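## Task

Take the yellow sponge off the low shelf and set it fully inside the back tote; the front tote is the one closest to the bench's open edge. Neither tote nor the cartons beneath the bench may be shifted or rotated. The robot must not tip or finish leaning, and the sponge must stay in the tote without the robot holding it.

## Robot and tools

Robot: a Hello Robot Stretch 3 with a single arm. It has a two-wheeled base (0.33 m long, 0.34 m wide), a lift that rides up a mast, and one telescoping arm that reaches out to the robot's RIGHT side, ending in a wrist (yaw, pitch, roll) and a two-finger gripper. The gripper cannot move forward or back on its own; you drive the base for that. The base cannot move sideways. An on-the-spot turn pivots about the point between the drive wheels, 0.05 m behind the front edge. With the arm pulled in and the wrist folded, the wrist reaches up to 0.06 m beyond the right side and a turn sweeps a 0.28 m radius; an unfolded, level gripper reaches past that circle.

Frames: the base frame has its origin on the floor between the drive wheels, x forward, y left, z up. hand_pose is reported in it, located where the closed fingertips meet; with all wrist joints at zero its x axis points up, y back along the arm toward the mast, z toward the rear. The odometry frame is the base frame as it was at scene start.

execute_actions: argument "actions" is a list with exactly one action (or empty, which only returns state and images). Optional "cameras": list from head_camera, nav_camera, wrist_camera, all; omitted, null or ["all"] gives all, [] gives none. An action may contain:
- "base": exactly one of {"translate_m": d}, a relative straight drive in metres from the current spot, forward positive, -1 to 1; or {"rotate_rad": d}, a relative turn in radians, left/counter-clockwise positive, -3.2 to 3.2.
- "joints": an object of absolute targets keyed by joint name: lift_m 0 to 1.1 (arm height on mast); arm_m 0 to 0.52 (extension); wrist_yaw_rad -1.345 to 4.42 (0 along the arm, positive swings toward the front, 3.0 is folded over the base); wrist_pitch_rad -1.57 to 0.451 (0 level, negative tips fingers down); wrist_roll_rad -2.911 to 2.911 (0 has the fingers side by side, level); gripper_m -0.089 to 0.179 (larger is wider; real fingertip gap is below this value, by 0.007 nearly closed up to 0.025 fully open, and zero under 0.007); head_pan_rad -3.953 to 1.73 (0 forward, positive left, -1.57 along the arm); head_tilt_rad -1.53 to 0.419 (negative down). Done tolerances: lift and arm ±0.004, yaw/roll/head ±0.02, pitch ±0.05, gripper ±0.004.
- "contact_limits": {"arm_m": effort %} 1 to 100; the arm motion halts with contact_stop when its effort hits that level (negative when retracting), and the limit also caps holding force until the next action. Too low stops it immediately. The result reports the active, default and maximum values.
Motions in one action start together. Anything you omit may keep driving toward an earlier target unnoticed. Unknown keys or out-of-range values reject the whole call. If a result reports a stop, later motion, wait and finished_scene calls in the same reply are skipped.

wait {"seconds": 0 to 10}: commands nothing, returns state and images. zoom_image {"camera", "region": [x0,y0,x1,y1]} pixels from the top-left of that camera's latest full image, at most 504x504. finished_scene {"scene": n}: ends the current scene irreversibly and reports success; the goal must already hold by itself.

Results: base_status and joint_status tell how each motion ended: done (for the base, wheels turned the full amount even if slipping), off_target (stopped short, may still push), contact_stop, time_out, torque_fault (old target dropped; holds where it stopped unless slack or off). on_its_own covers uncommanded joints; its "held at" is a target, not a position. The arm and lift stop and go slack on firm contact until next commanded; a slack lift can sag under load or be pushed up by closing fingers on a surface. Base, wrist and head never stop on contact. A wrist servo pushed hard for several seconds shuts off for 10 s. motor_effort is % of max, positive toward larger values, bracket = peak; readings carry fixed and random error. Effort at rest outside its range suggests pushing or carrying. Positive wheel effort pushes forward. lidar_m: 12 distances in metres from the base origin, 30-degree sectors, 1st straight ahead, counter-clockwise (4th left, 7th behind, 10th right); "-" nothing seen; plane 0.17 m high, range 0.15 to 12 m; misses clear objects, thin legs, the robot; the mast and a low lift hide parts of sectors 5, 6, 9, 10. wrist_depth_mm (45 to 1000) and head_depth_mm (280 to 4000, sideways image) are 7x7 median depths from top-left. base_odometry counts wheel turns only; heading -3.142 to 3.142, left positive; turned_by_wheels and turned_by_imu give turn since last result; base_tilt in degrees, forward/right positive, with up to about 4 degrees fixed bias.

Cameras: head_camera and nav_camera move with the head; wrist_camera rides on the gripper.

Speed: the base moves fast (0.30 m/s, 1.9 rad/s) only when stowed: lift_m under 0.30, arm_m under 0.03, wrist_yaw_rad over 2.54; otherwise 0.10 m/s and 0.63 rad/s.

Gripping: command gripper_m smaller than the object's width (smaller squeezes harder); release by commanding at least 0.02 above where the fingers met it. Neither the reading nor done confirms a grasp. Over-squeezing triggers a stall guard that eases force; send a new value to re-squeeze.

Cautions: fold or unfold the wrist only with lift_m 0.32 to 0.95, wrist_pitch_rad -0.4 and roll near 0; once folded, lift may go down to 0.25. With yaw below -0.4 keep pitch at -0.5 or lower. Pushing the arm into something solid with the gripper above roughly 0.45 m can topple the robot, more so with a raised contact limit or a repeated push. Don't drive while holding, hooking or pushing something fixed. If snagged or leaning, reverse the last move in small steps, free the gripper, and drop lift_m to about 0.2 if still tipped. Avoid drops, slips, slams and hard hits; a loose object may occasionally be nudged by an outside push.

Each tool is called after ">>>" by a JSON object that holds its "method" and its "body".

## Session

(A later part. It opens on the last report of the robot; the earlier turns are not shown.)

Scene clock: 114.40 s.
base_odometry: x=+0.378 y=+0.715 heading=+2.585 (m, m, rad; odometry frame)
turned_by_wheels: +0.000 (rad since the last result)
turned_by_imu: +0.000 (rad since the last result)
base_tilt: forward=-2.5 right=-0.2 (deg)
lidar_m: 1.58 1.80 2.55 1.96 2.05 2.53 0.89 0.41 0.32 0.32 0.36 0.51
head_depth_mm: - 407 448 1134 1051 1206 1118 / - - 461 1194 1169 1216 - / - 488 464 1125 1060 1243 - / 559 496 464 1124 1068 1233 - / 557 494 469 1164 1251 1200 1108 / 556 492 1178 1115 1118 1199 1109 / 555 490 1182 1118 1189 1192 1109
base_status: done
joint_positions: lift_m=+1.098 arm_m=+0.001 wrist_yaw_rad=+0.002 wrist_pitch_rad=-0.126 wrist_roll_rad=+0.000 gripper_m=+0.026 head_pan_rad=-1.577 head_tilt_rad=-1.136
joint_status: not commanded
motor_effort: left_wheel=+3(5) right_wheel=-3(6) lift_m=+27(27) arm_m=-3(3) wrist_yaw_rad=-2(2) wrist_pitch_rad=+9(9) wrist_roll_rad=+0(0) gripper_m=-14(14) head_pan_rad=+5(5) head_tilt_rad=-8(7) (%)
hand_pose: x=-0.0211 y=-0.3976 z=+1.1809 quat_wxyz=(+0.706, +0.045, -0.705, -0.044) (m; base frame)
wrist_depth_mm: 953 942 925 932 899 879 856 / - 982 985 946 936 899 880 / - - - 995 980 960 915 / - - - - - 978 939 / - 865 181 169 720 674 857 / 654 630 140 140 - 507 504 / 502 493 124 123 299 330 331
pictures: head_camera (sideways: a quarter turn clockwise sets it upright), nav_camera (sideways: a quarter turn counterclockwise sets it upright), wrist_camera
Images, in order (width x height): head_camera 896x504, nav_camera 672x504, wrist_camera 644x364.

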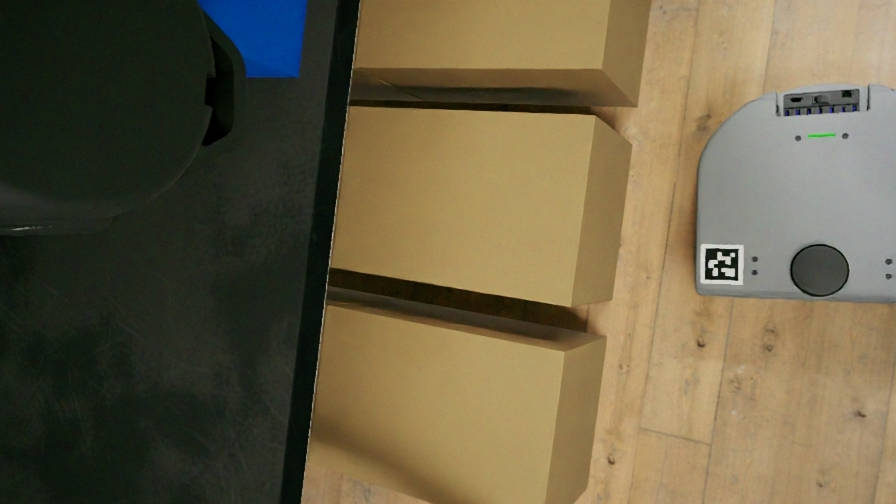

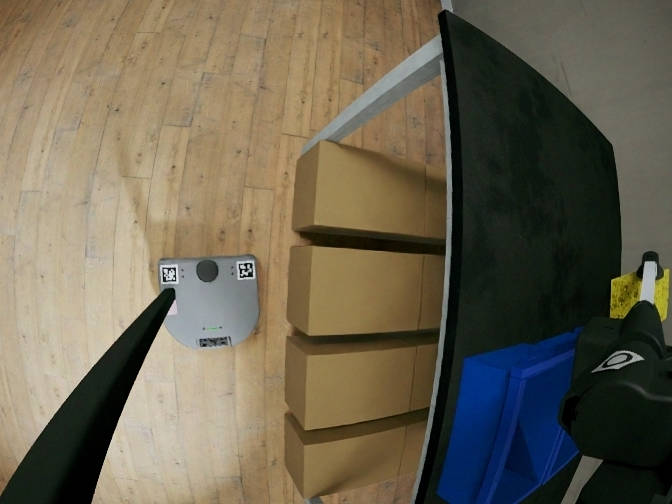

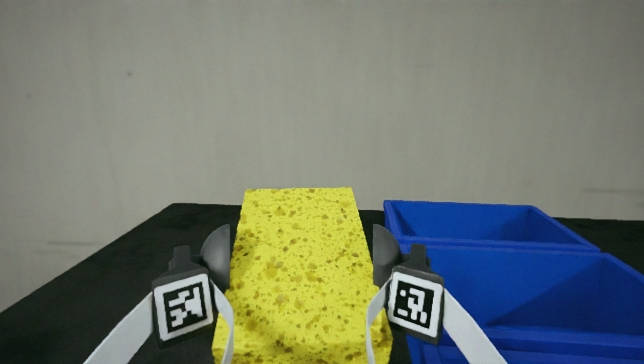

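>>> {"method": "execute_actions", "body": {"actions": [{"base": {"rotate_rad": -0.13}}]}}

Scene clock: 116.23 s.
base_odometry: x=+0.378 y=+0.715 heading=+2.455 (m, m, rad; odometry frame)
turned_by_wheels: -0.130 (rad since the last result)
turned_by_imu: -0.129 (rad since the last result)
base_tilt: forward=-2.6 right=-0.2 (deg)
lidar_m: 1.58 1.80 2.59 1.95 1.97 2.61 2.51 0.47 0.33 0.32 0.33 0.44
head_depth_mm: - 431 461 1135 1075 1214 1119 / - - 461 1165 1197 1222 - / - 488 466 1139 1072 1238 - / 560 495 464 1126 1063 1226 - / 558 493 463 1161 1224 1193 1117 / 556 490 461 1135 1114 1191 1106 / 553 489 460 1114 1061 1192 1100
base_status: done
joint_positions: lift_m=+1.098 arm_m=+0.001 wrist_yaw_rad=+0.001 wrist_pitch_rad=-0.126 wrist_roll_rad=+0.000 gripper_m=+0.026 head_pan_rad=-1.577 head_tilt_rad=-1.136
joint_status: not commanded
motor_effort: left_wheel=+3(7) right_wheel=-3(6) lift_m=+27(27) arm_m=-3(3) wrist_yaw_rad=-2(2) wrist_pitch_rad=+9(9) wrist_roll_rad=+0(0) gripper_m=-14(14) head_pan_rad=+4(4) head_tilt_rad=-7(7) (%)
hand_pose: x=-0.0211 y=-0.3976 z=+1.1809 quat_wxyz=(+0.706, +0.045, -0.705, -0.044) (m; base frame)
wrist_depth_mm: 880 883 889 922 925 932 941 / 908 928 911 945 956 950 1000 / 957 959 959 963 - - - / 995 - - - - - - / - 846 182 168 727 639 866 / 628 622 139 140 - 550 594 / 493 499 123 124 316 327 328
pictures: head_camera (sideways: a quarter turn clockwise sets it upright), nav_camera (sideways: a quarter turn counterclockwise sets it upright), wrist_camera
Images, in order (width x height): head_camera 896x504, nav_camera 672x504, wrist_camera 644x364.

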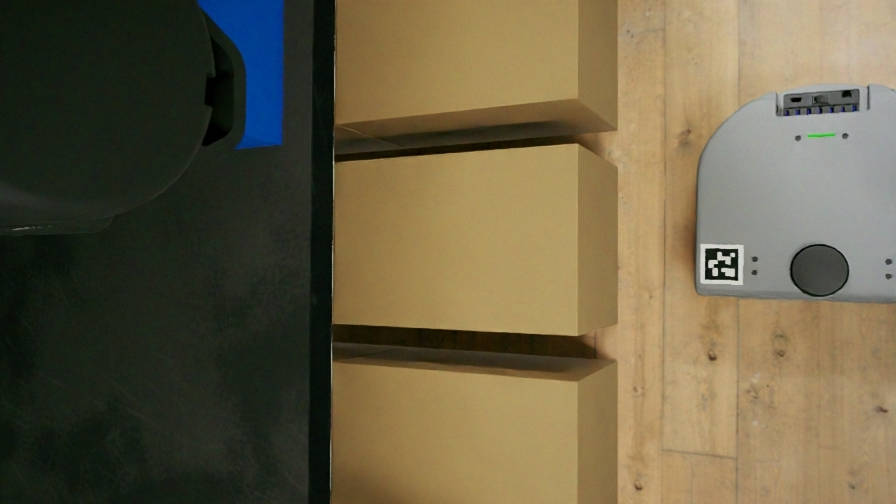

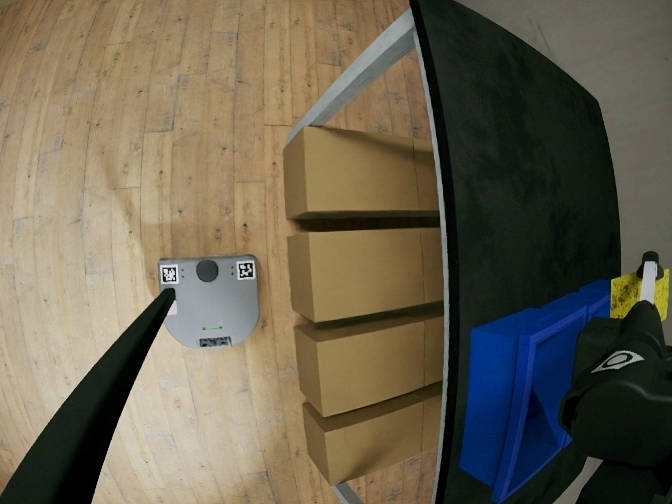

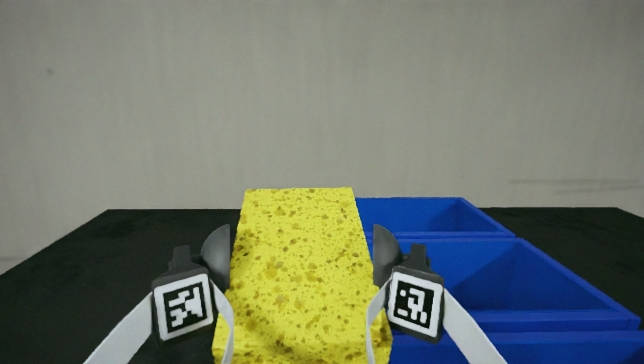

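>>> {"method": "execute_actions", "body": {"actions": [{"base": {"translate_m": -0.2}}]}}

Scene clock: 120.47 s.
base_odometry: x=+0.533 y=+0.588 heading=+2.455 (m, m, rad; odometry frame)
turned_by_wheels: +0.000 (rad since the last result)
turned_by_imu: -0.001 (rad since the last result)
base_tilt: forward=-2.5 right=-0.2 (deg)
lidar_m: 1.77 1.97 2.61 1.92 1.96 2.59 2.31 0.52 0.34 0.33 0.33 0.49
head_depth_mm: - 438 465 1166 1146 1213 1120 / - - 463 1128 1076 1217 - / - 409 463 1132 1068 1234 - / 492 396 463 1285 1253 1234 - / 493 395 462 1124 1066 1197 1114 / 493 395 464 1121 1062 1193 1112 / 390 407 461 1171 1182 1197 1101
base_status: done
joint_positions: lift_m=+1.098 arm_m=+0.001 wrist_yaw_rad=+0.001 wrist_pitch_rad=-0.126 wrist_roll_rad=+0.000 gripper_m=+0.026 head_pan_rad=-1.577 head_tilt_rad=-1.136
joint_status: not commanded
motor_effort: left_wheel=+3(4) right_wheel=-2(5) lift_m=+27(27) arm_m=-4(3) wrist_yaw_rad=-1(2) wrist_pitch_rad=+9(9) wrist_roll_rad=+0(0) gripper_m=-14(13) head_pan_rad=+5(4) head_tilt_rad=-7(7) (%)
hand_pose: x=-0.0211 y=-0.3976 z=+1.1809 quat_wxyz=(+0.706, +0.045, -0.705, -0.044) (m; base frame)
wrist_depth_mm: 866 892 905 905 910 960 950 / 922 924 921 944 959 965 983 / 945 978 945 984 - - - / 974 - - - - - - / 834 853 181 168 871 847 937 / 622 627 140 141 - 637 638 / 491 321 123 123 313 502 502
pictures: head_camera (sideways: a quarter turn clockwise sets it upright), nav_camera (sideways: a quarter turn counterclockwise sets it upright), wrist_camera
Images, in order (width x height): head_camera 896x504, nav_camera 672x504, wrist_camera 644x364.

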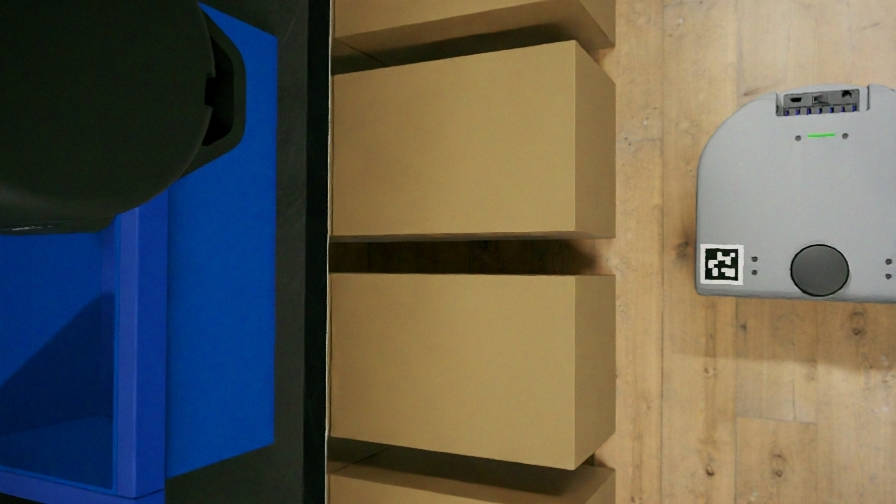

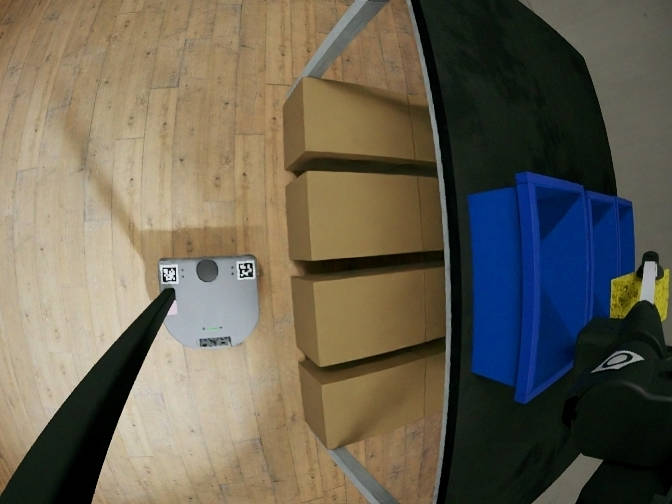

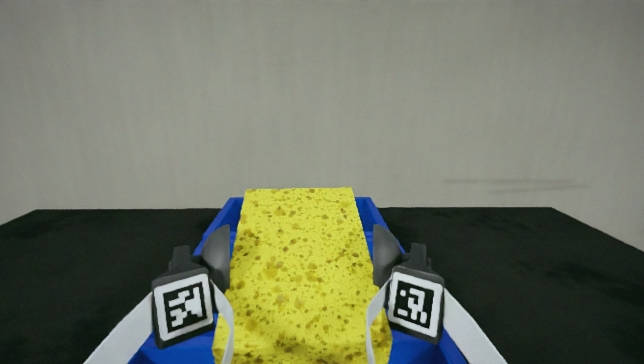

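>>> {"method": "execute_actions", "body": {"actions": [{"joints": {"arm_m": 0.36, "lift_m": 1.1, "wrist_pitch_rad": -0.2, "head_tilt_rad": -0.75}}]}}

Scene clock: 128.87 s.
base_odometry: x=+0.533 y=+0.588 heading=+2.455 (m, m, rad; odometry frame)
turned_by_wheels: +0.000 (rad since the last result)
turned_by_imu: +0.000 (rad since the last result)
base_tilt: forward=-2.5 right=-0.2 (deg)
lidar_m: 1.78 1.97 2.62 1.91 1.95 2.59 2.31 0.52 0.34 0.32 0.34 0.49
head_depth_mm: 1089 1015 682 433 474 1171 990 / 1102 721 545 437 473 1096 949 / 1079 717 553 436 469 1087 947 / 849 719 553 434 469 1311 1148 / 1057 713 549 422 466 1072 938 / 1074 734 540 422 464 1078 941 / 1075 964 677 416 467 1144 932
base_status: not commanded
joint_positions: lift_m=+1.098 arm_m=+0.360 wrist_yaw_rad=+0.001 wrist_pitch_rad=-0.217 wrist_roll_rad=+0.000 gripper_m=+0.026 head_pan_rad=-1.577 head_tilt_rad=-0.754
joint_status: all done
joint sent to its limit — the command would take lift_m past its upper limit, so that joint was sent only as far as its limit.
motor_effort: left_wheel=+3(3) right_wheel=-3(2) lift_m=+27(27) arm_m=+2(3) wrist_yaw_rad=-1(2) wrist_pitch_rad=+6(9) wrist_roll_rad=+0(0) gripper_m=-14(14) head_pan_rad=+4(5) head_tilt_rad=+2(27) (%)
hand_pose: x=-0.0212 y=-0.7498 z=+1.1583 quat_wxyz=(+0.703, +0.077, -0.703, -0.076) (m; base frame)
wrist_depth_mm: 569 572 578 588 581 596 605 / 589 597 598 602 619 620 634 / 621 623 633 650 648 656 681 / 649 661 665 655 690 699 713 / 657 683 182 168 706 685 708 / 520 496 140 140 - 535 540 / 429 343 124 124 288 435 445
pictures: head_camera (sideways: a quarter turn clockwise sets it upright), nav_camera (sideways: a quarter turn counterclockwise sets it upright), wrist_camera
Images, in order (width x height): head_camera 896x504, nav_camera 672x504, wrist_camera 644x364.

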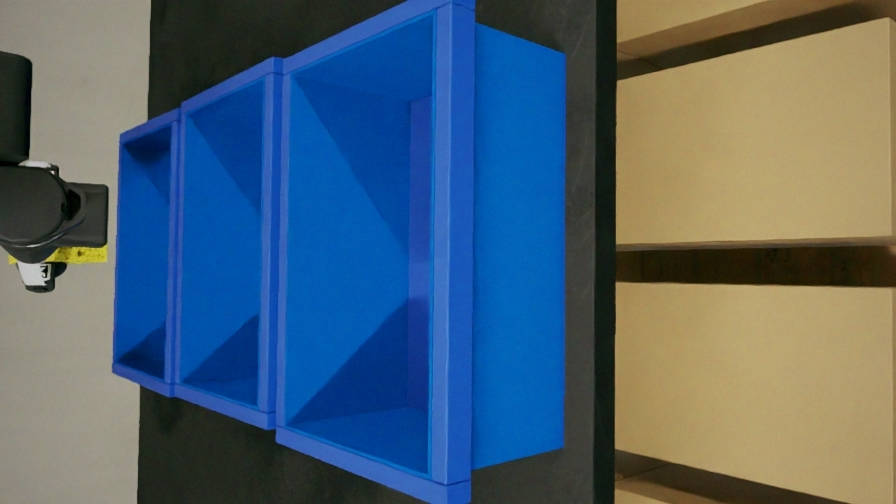

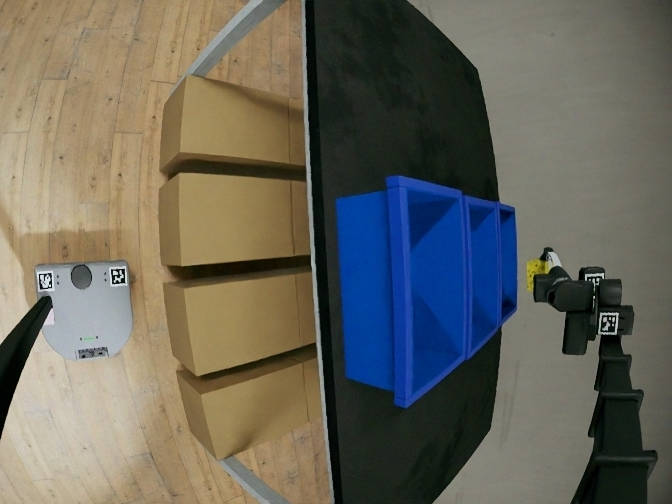

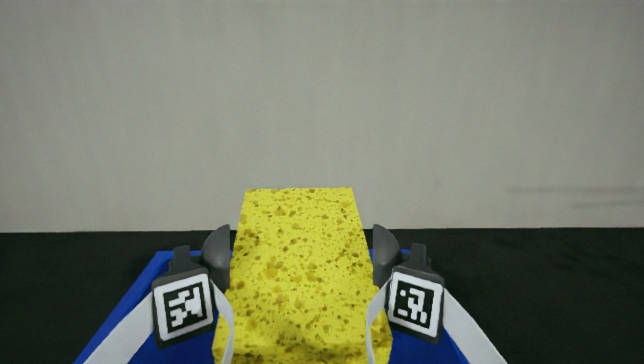

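>>> {"method": "execute_actions", "body": {"actions": [{"joints": {"arm_m": 0.51, "wrist_pitch_rad": -0.35}}]}}

Scene clock: 135.60 s.
base_odometry: x=+0.533 y=+0.588 heading=+2.455 (m, m, rad; odometry frame)
turned_by_wheels: +0.000 (rad since the last result)
turned_by_imu: +0.000 (rad since the last result)
base_tilt: forward=-2.4 right=-0.1 (deg)
lidar_m: 1.77 1.97 2.61 1.91 1.96 2.61 2.31 0.52 0.34 0.33 0.34 0.49
head_depth_mm: 1078 1008 682 431 475 1167 987 / 1078 722 545 436 472 1091 950 / 1066 718 553 435 470 1085 948 / 845 716 551 434 467 1302 1148 / 1059 713 549 422 466 1084 943 / 1069 732 541 421 465 1079 937 / 1070 963 678 417 465 1145 936
base_status: not commanded
joint_positions: lift_m=+1.098 arm_m=+0.510 wrist_yaw_rad=+0.001 wrist_pitch_rad=-0.365 wrist_roll_rad=+0.000 gripper_m=+0.026 head_pan_rad=-1.577 head_tilt_rad=-0.754
joint_status: all done
motor_effort: left_wheel=+3(3) right_wheel=-2(2) lift_m=+27(27) arm_m=+2(3) wrist_yaw_rad=-1(1) wrist_pitch_rad=+5(5) wrist_roll_rad=+0(0) gripper_m=-14(14) head_pan_rad=+5(5) head_tilt_rad=+1(2) (%)
hand_pose: x=-0.0213 y=-0.8854 z=+1.1229 quat_wxyz=(+0.696, +0.129, -0.695, -0.128) (m; base frame)
wrist_depth_mm: 433 439 437 450 459 460 462 / 464 474 472 471 480 493 492 / 497 502 501 519 516 521 532 / 537 542 546 546 561 568 570 / 493 512 181 168 542 525 528 / 416 263 140 140 - 435 439 / 236 273 123 123 277 360 371
pictures: head_camera (sideways: a quarter turn clockwise sets it upright), nav_camera (sideways: a quarter turn counterclockwise sets it upright), wrist_camera
Images, in order (width x height): head_camera 896x504, nav_camera 672x504, wrist_camera 644x364.

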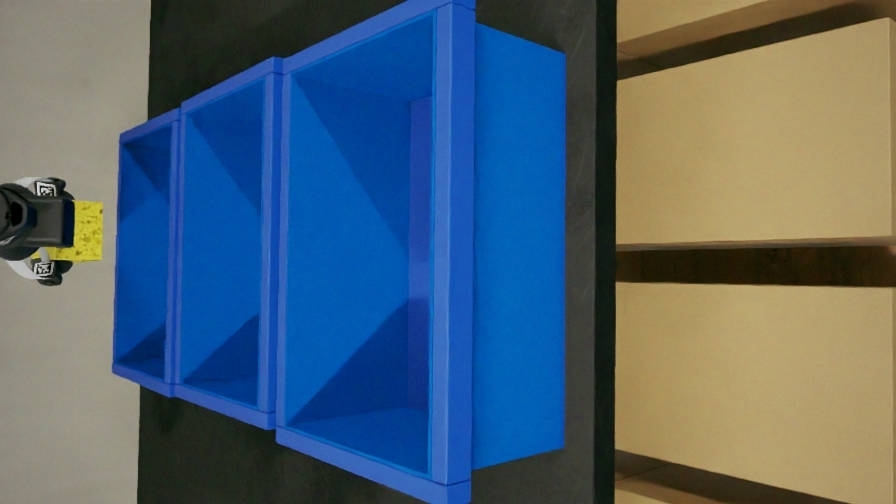

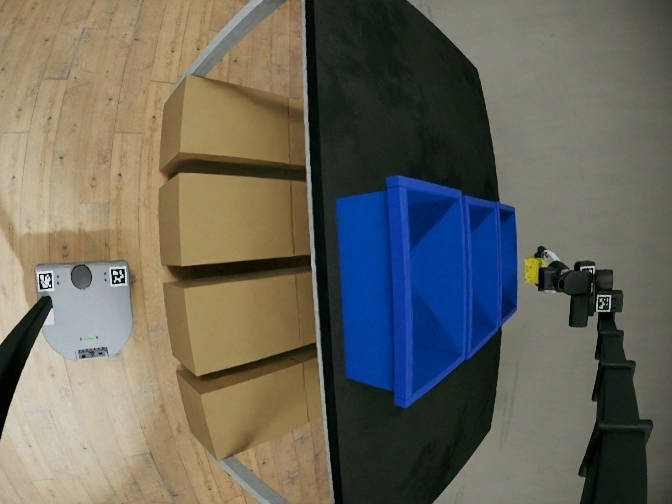

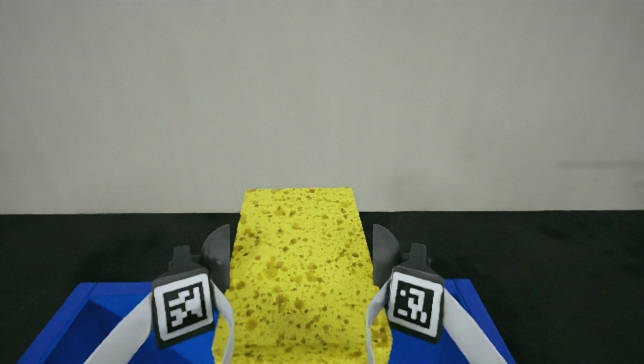

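>>> {"method": "execute_actions", "body": {"actions": [{"joints": {"wrist_pitch_rad": -0.62}}]}}

Scene clock: 139.07 s.
base_odometry: x=+0.533 y=+0.588 heading=+2.455 (m, m, rad; odometry frame)
turned_by_wheels: +0.000 (rad since the last result)
turned_by_imu: +0.000 (rad since the last result)
base_tilt: forward=-2.5 right=+0.0 (deg)
lidar_m: 1.77 1.97 2.62 1.92 1.96 2.61 2.31 0.52 0.34 0.33 0.33 0.49
head_depth_mm: 1082 1009 681 432 475 1169 990 / 1081 721 545 436 472 1090 946 / 1065 718 554 436 470 1084 947 / 1055 718 552 433 469 1309 1149 / 1057 713 549 422 467 1078 938 / 1072 735 537 420 463 1073 939 / 1071 960 679 418 465 1150 932
base_status: not commanded
joint_positions: lift_m=+1.098 arm_m=+0.510 wrist_yaw_rad=+0.001 wrist_pitch_rad=-0.631 wrist_roll_rad=+0.000 gripper_m=+0.026 head_pan_rad=-1.577 head_tilt_rad=-0.754
joint_status: all done
motor_effort: left_wheel=+3(3) right_wheel=-2(2) lift_m=+27(27) arm_m=+3(3) wrist_yaw_rad=-1(1) wrist_pitch_rad=+4(4) wrist_roll_rad=+0(0) gripper_m=-14(13) head_pan_rad=+5(5) head_tilt_rad=+1(2) (%)
hand_pose: x=-0.0214 y=-0.8474 z=+1.0664 quat_wxyz=(+0.672, +0.220, -0.672, -0.219) (m; base frame)
wrist_depth_mm: 464 472 471 478 481 489 494 / 518 518 532 533 536 536 549 / 470 480 488 490 493 501 515 / 315 260 256 256 265 417 433 / 221 297 182 169 293 243 376 / 221 299 139 140 - 211 327 / 221 265 123 124 271 184 293
pictures: head_camera (sideways: a quarter turn clockwise sets it upright), nav_camera (sideways: a quarter turn counterclockwise sets it upright), wrist_camera
Images, in order (width x height): head_camera 896x504, nav_camera 672x504, wrist_camera 644x364.

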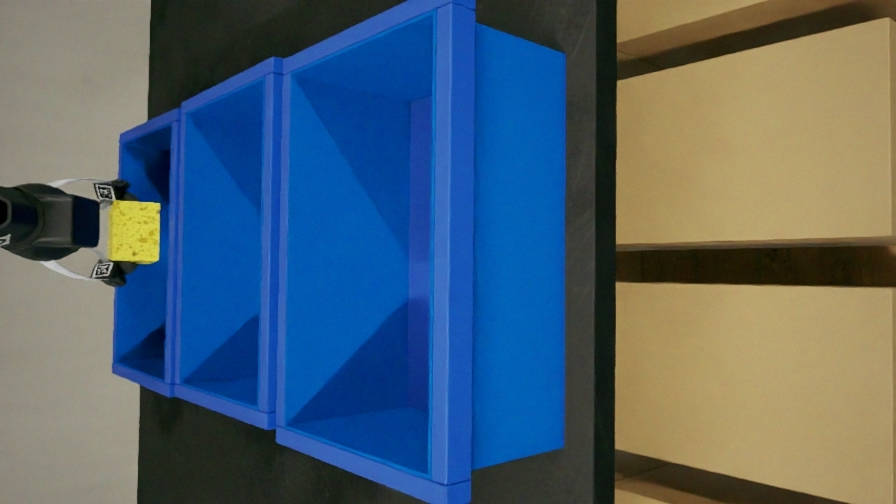

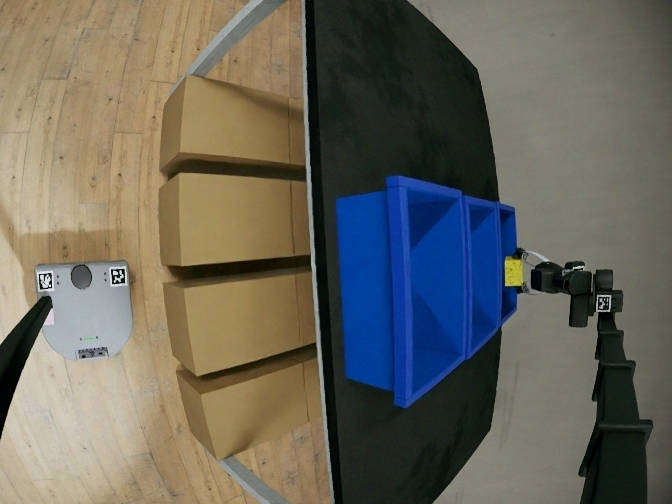

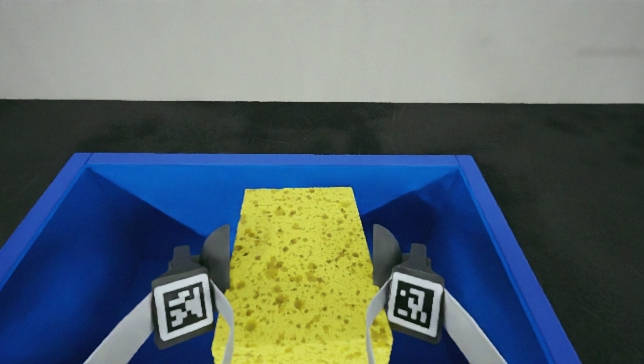

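>>> {"method": "execute_actions", "body": {"actions": [{"joints": {"lift_m": 1.045}}]}}

Scene clock: 141.17 s.
base_odometry: x=+0.533 y=+0.588 heading=+2.455 (m, m, rad; odometry frame)
turned_by_wheels: +0.000 (rad since the last result)
turned_by_imu: +0.000 (rad since the last result)
base_tilt: forward=-2.5 right=-0.1 (deg)
lidar_m: 1.78 1.97 2.62 1.92 1.96 2.61 2.31 0.52 0.34 0.33 0.33 0.49
head_depth_mm: 1102 1014 680 431 473 1174 985 / 1097 719 546 437 472 1098 944 / 1098 718 553 436 472 1088 946 / 1067 707 552 433 467 1320 1144 / 1058 715 549 422 465 1073 940 / 1073 735 538 421 465 1075 937 / 1077 958 678 416 466 1145 931
base_status: not commanded
joint_positions: lift_m=+1.046 arm_m=+0.510 wrist_yaw_rad=+0.001 wrist_pitch_rad=-0.632 wrist_roll_rad=+0.000 gripper_m=+0.026 head_pan_rad=-1.577 head_tilt_rad=-0.754
joint_status: all done
motor_effort: left_wheel=+3(3) right_wheel=-2(3) lift_m=+10(24) arm_m=+3(3) wrist_yaw_rad=-1(1) wrist_pitch_rad=+4(4) wrist_roll_rad=+0(0) gripper_m=-13(14) head_pan_rad=+4(5) head_tilt_rad=+1(1) (%)
hand_pose: x=-0.0214 y=-0.8473 z=+1.0135 quat_wxyz=(+0.672, +0.220, -0.672, -0.220) (m; base frame)
wrist_depth_mm: 463 475 463 474 477 491 495 / 463 472 479 480 494 505 516 / 214 228 229 232 235 227 417 / 219 260 255 252 265 197 352 / 221 282 181 168 293 196 157 / 222 252 140 141 - 197 139 / 217 226 123 123 222 184 135
pictures: head_camera (sideways: a quarter turn clockwise sets it upright), nav_camera (sideways: a quarter turn counterclockwise sets it upright), wrist_camera
Images, in order (width x height): head_camera 896x504, nav_camera 672x504, wrist_camera 644x364.

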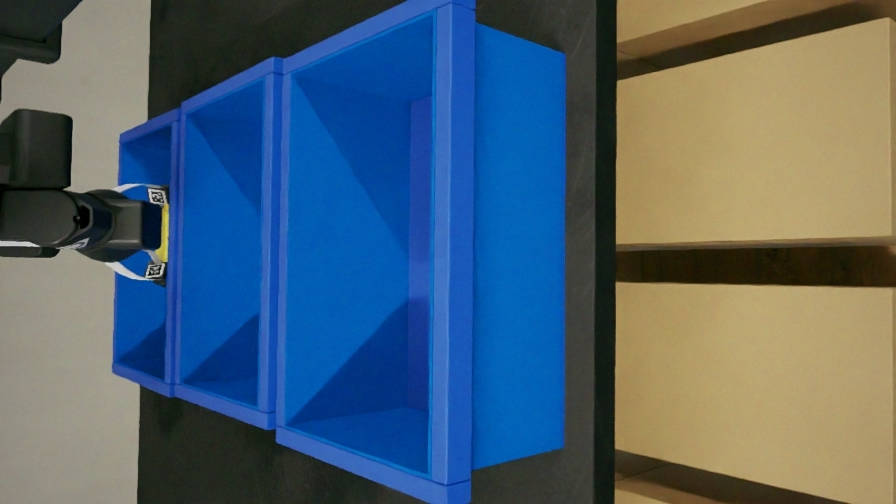

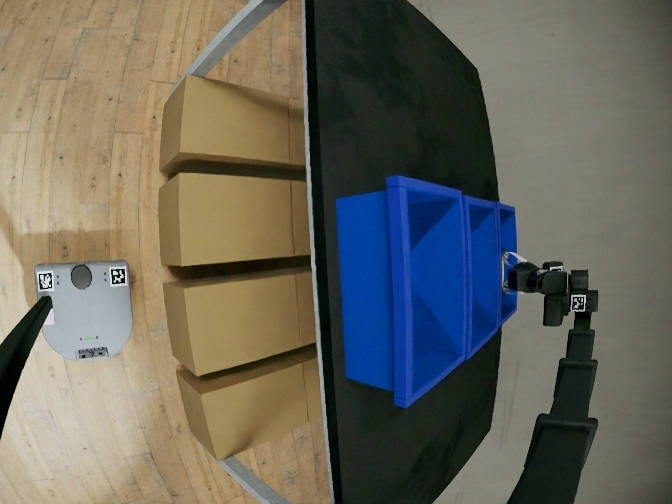

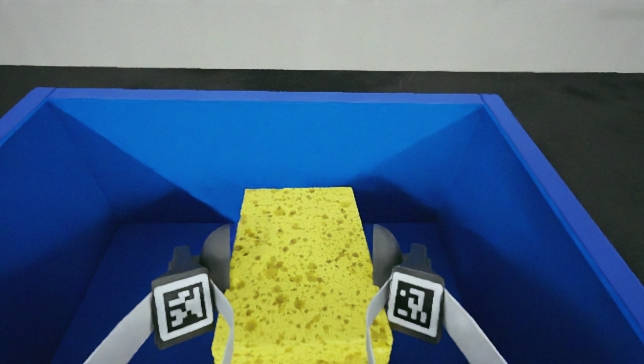

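>>> {"method": "execute_actions", "body": {"actions": [{"joints": {"gripper_m": 0.12}}]}}

Scene clock: 143.17 s.
base_odometry: x=+0.533 y=+0.588 heading=+2.455 (m, m, rad; odometry frame)
turned_by_wheels: +0.000 (rad since the last result)
turned_by_imu: +0.000 (rad since the last result)
base_tilt: forward=-2.5 right=-0.2 (deg)
lidar_m: 1.78 1.97 2.62 1.92 1.96 2.59 2.31 0.52 0.34 0.33 0.33 0.49
head_depth_mm: 1093 1015 681 432 475 1175 985 / 1097 721 544 437 472 1090 948 / - 716 553 435 471 1088 945 / 1060 710 550 433 468 1316 1148 / 1063 713 549 422 466 1078 941 / 1064 733 539 420 464 1075 941 / 1068 959 681 417 466 1142 931
base_status: not commanded
joint_positions: lift_m=+1.046 arm_m=+0.510 wrist_yaw_rad=+0.001 wrist_pitch_rad=-0.632 wrist_roll_rad=+0.000 gripper_m=+0.120 head_pan_rad=-1.577 head_tilt_rad=-0.754
joint_status: all done
motor_effort: left_wheel=+3(3) right_wheel=-3(2) lift_m=+10(11) arm_m=+2(2) wrist_yaw_rad=-1(1) wrist_pitch_rad=+4(4) wrist_roll_rad=+0(0) gripper_m=+0(81) head_pan_rad=+4(5) head_tilt_rad=+1(2) (%)
hand_pose: x=-0.0214 y=-0.8473 z=+1.0135 quat_wxyz=(+0.672, +0.220, -0.672, -0.220) (m; base frame)
wrist_depth_mm: 466 471 475 483 479 495 485 / 466 474 479 487 496 502 509 / 216 227 228 231 233 227 412 / 219 259 262 266 267 197 352 / 222 281 286 289 290 197 159 / 221 - 242 211 257 174 139 / - 223 218 186 230 197 135
pictures: head_camera (sideways: a quarter turn clockwise sets it upright), nav_camera (sideways: a quarter turn counterclockwise sets it upright), wrist_camera
Images, in order (width x height): head_camera 896x504, nav_camera 672x504, wrist_camera 644x364.

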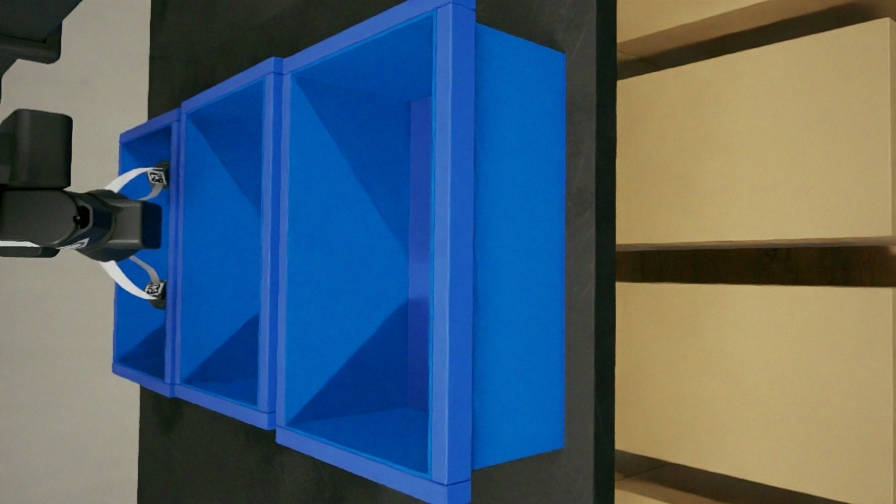

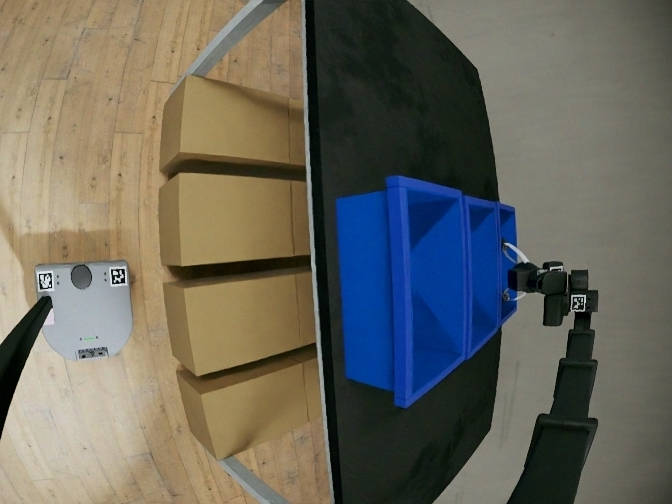

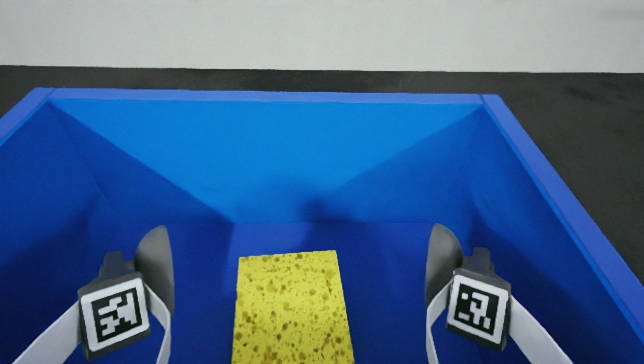

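The sponge is in the tote. Raising the lift to clear the rim.

>>> {"method": "execute_actions", "body": {"actions": [{"joints": {"lift_m": 1.1}}]}}

Scene clock: 145.07 s.
base_odometry: x=+0.533 y=+0.588 heading=+2.455 (m, m, rad; odometry frame)
turned_by_wheels: +0.000 (rad since the last result)
turned_by_imu: +0.000 (rad since the last result)
base_tilt: forward=-2.4 right=-0.1 (deg)
lidar_m: 1.78 1.97 2.62 1.91 1.96 2.60 2.31 0.52 0.34 0.33 0.34 0.49
head_depth_mm: 1082 1012 681 432 475 1182 984 / 1078 720 544 436 471 1096 950 / 1062 719 554 434 471 1095 938 / 1047 717 553 434 469 1312 1154 / 1058 715 549 421 466 1081 944 / 1071 732 539 420 465 1076 938 / 1071 961 679 417 465 1148 932
base_status: not commanded
joint_positions: lift_m=+1.098 arm_m=+0.510 wrist_yaw_rad=+0.001 wrist_pitch_rad=-0.632 wrist_roll_rad=+0.000 gripper_m=+0.120 head_pan_rad=-1.577 head_tilt_rad=-0.754
joint_status: all done
joint sent to its limit — the command would take lift_m past its upper limit, so that joint was sent only as far as its limit.
motor_effort: left_wheel=+2(3) right_wheel=-3(3) lift_m=+27(28) arm_m=+2(2) wrist_yaw_rad=-1(1) wrist_pitch_rad=+4(4) wrist_roll_rad=+0(0) gripper_m=+0(1) head_pan_rad=+5(5) head_tilt_rad=+2(2) (%)
hand_pose: x=-0.0214 y=-0.8473 z=+1.0662 quat_wxyz=(+0.672, +0.220, -0.672, -0.220) (m; base frame)
wrist_depth_mm: 464 471 465 467 479 482 490 / 509 526 526 535 536 545 557 / 463 476 487 495 498 497 512 / 313 260 261 263 267 411 432 / 223 281 306 307 312 246 369 / 220 - 310 314 315 194 328 / - 270 274 242 283 197 290
pictures: head_camera (sideways: a quarter turn clockwise sets it upright), nav_camera (sideways: a quarter turn counterclockwise sets it upright), wrist_camera
Images, in order (width x height): head_camera 896x504, nav_camera 672x504, wrist_camera 644x364.

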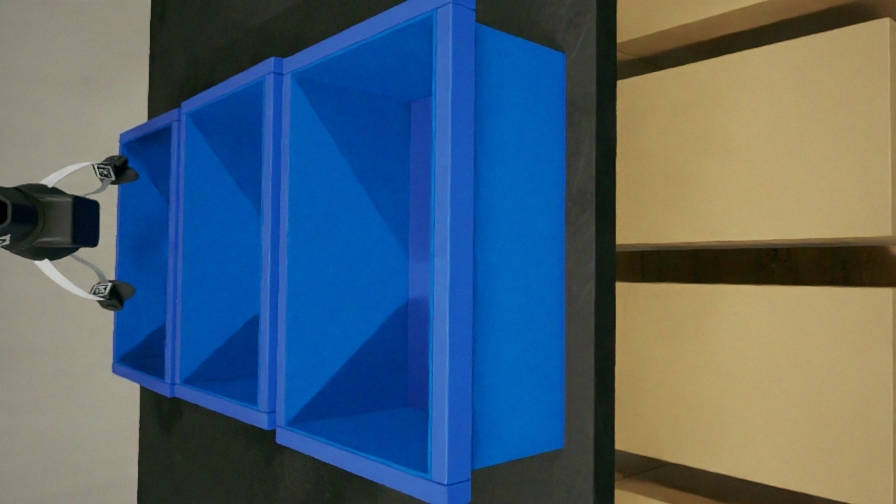

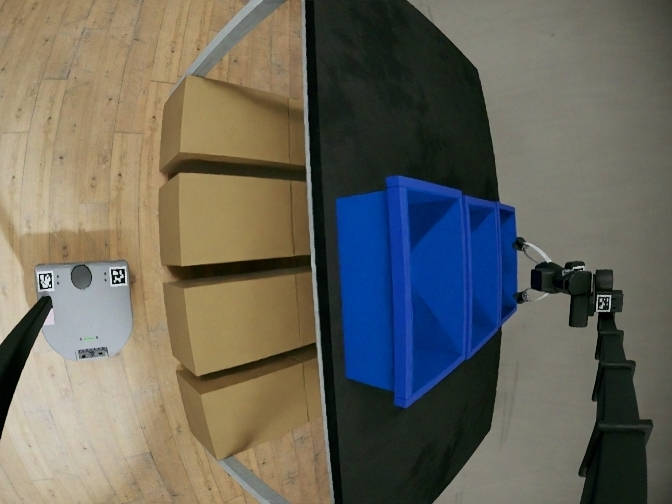

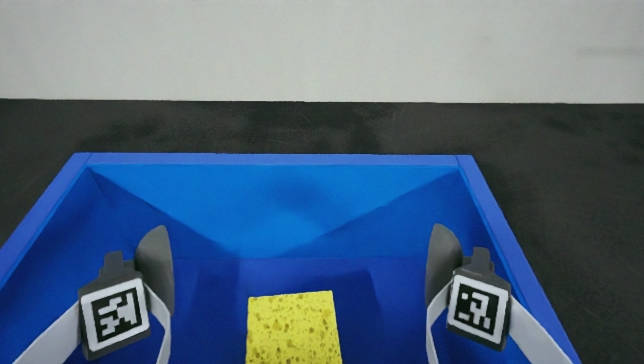

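>>> {"method": "execute_actions", "body": {"actions": [{"joints": {"wrist_pitch_rad": -0.3}}], "cameras": ["wrist_camera"]}}

>>> {"method": "execute_actions", "body": {"actions": [{"joints": {"arm_m": 0.05, "head_tilt_rad": -0.5}}]}}

Scene clock: 148.20 s.
base_odometry: x=+0.533 y=+0.588 heading=+2.455 (m, m, rad; odometry frame)
turned_by_wheels: +0.000 (rad since the last result)
turned_by_imu: +0.000 (rad since the last result)
base_tilt: forward=-2.6 right=-0.2 (deg)
lidar_m: 1.77 1.97 2.61 1.92 1.96 2.60 2.30 0.52 0.34 0.33 0.34 0.49
head_depth_mm: 1084 1007 683 432 474 1169 995 / 1082 721 544 436 472 1092 953 / 1082 721 555 435 470 1087 946 / 1081 717 552 433 468 1310 1156 / 1061 717 548 423 465 1082 937 / 1070 733 538 420 464 1071 935 / 1072 955 677 416 467 1143 932
base_status: not commanded
joint_positions: lift_m=+1.098 arm_m=+0.510 wrist_yaw_rad=+0.001 wrist_pitch_rad=-0.324 wrist_roll_rad=+0.000 gripper_m=+0.120 head_pan_rad=-1.577 head_tilt_rad=-0.754
joint_status: all done
motor_effort: left_wheel=+3(3) right_wheel=-2(2) lift_m=+27(27) arm_m=+2(2) wrist_yaw_rad=-1(0) wrist_pitch_rad=+8(8) wrist_roll_rad=+0(0) gripper_m=+1(1) head_pan_rad=+5(4) head_tilt_rad=+1(2) (%)
hand_pose: x=-0.0213 y=-0.8900 z=+1.1326 quat_wxyz=(+0.698, +0.114, -0.698, -0.114) (m; base frame)
wrist_depth_mm: 431 436 441 443 451 453 458 / 456 466 471 476 476 482 494 / 491 494 501 502 510 516 533 / 519 535 543 539 544 559 570 / 539 543 547 558 562 570 563 / 441 - 449 447 449 466 464 / 390 262 265 265 268 362 391
pictures: wrist_camera
Images, in order (width x height): wrist_camera 644x364.

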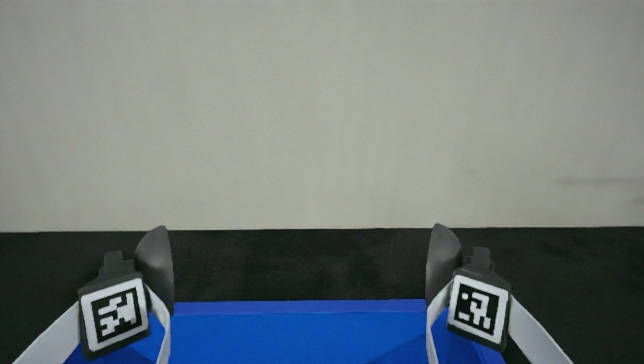

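Scene clock: 152.77 s.
base_odometry: x=+0.533 y=+0.588 heading=+2.455 (m, m, rad; odometry frame)
turned_by_wheels: +0.000 (rad since the last result)
turned_by_imu: +0.000 (rad since the last result)
base_tilt: forward=-2.4 right=+0.0 (deg)
lidar_m: 1.78 1.97 2.61 1.92 1.96 2.59 2.31 0.52 0.34 0.32 0.34 0.49
head_depth_mm: 1032 - - - 425 440 1041 / 1043 - - - - 424 1009 / 1039 - - - - 423 1009 / 1052 1128 937 - 569 419 1025 / 1049 1138 945 551 570 418 996 / 1049 1122 1194 575 565 416 993 / 1047 1130 1179 826 455 430 992
base_status: not commanded
joint_positions: lift_m=+1.098 arm_m=+0.050 wrist_yaw_rad=+0.001 wrist_pitch_rad=-0.323 wrist_roll_rad=+0.000 gripper_m=+0.120 head_pan_rad=-1.577 head_tilt_rad=-0.507
joint_status: all done
motor_effort: left_wheel=+3(3) right_wheel=-3(2) lift_m=+27(27) arm_m=-3(3) wrist_yaw_rad=-1(1) wrist_pitch_rad=+8(8) wrist_roll_rad=+0(0) gripper_m=+1(1) head_pan_rad=+4(5) head_tilt_rad=+3(22) (%)
hand_pose: x=-0.0213 y=-0.4306 z=+1.1328 quat_wxyz=(+0.698, +0.114, -0.698, -0.114) (m; base frame)
wrist_depth_mm: 824 840 847 835 862 864 855 / 899 893 881 889 904 923 974 / 926 931 913 677 934 977 - / 707 714 483 485 654 747 751 / 545 551 493 515 453 563 574 / 447 - 289 293 297 467 472 / 383 296 301 308 312 261 395
pictures: head_camera (sideways: a quarter turn clockwise sets it upright), nav_camera (sideways: a quarter turn counterclockwise sets it upright), wrist_camera
Images, in order (width x height): head_camera 896x504, nav_camera 672x504, wrist_camera 644x364.

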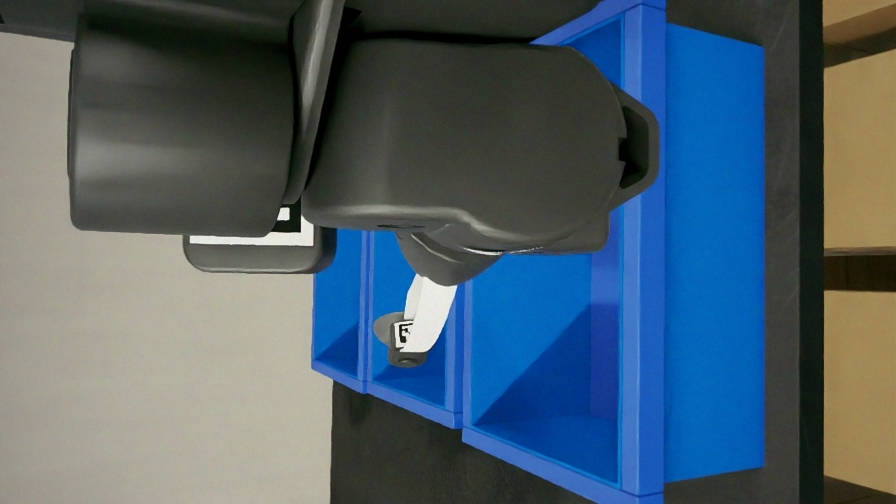

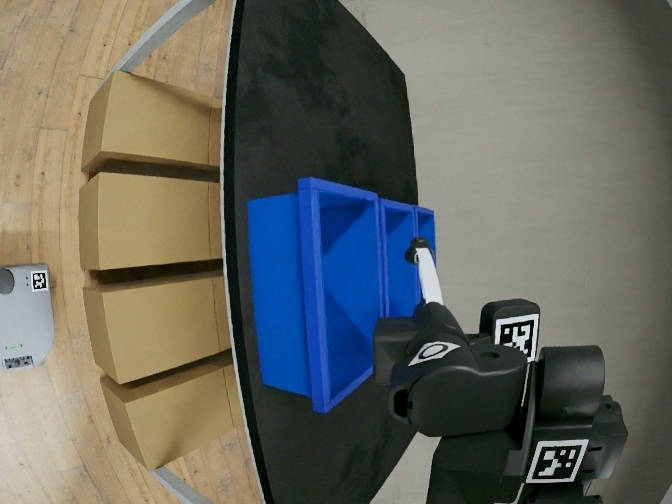

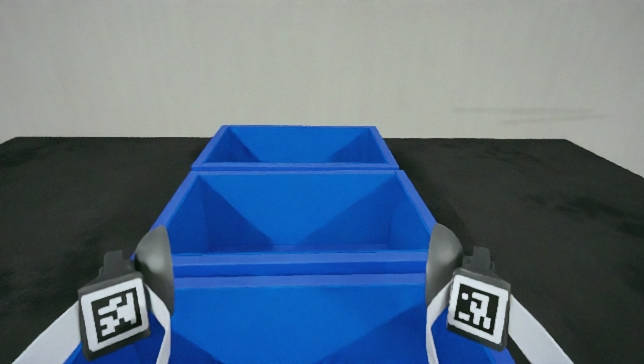

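>>> {"method": "finished_scene", "body": {"scene": 2}}

The scene is finished: the task was done.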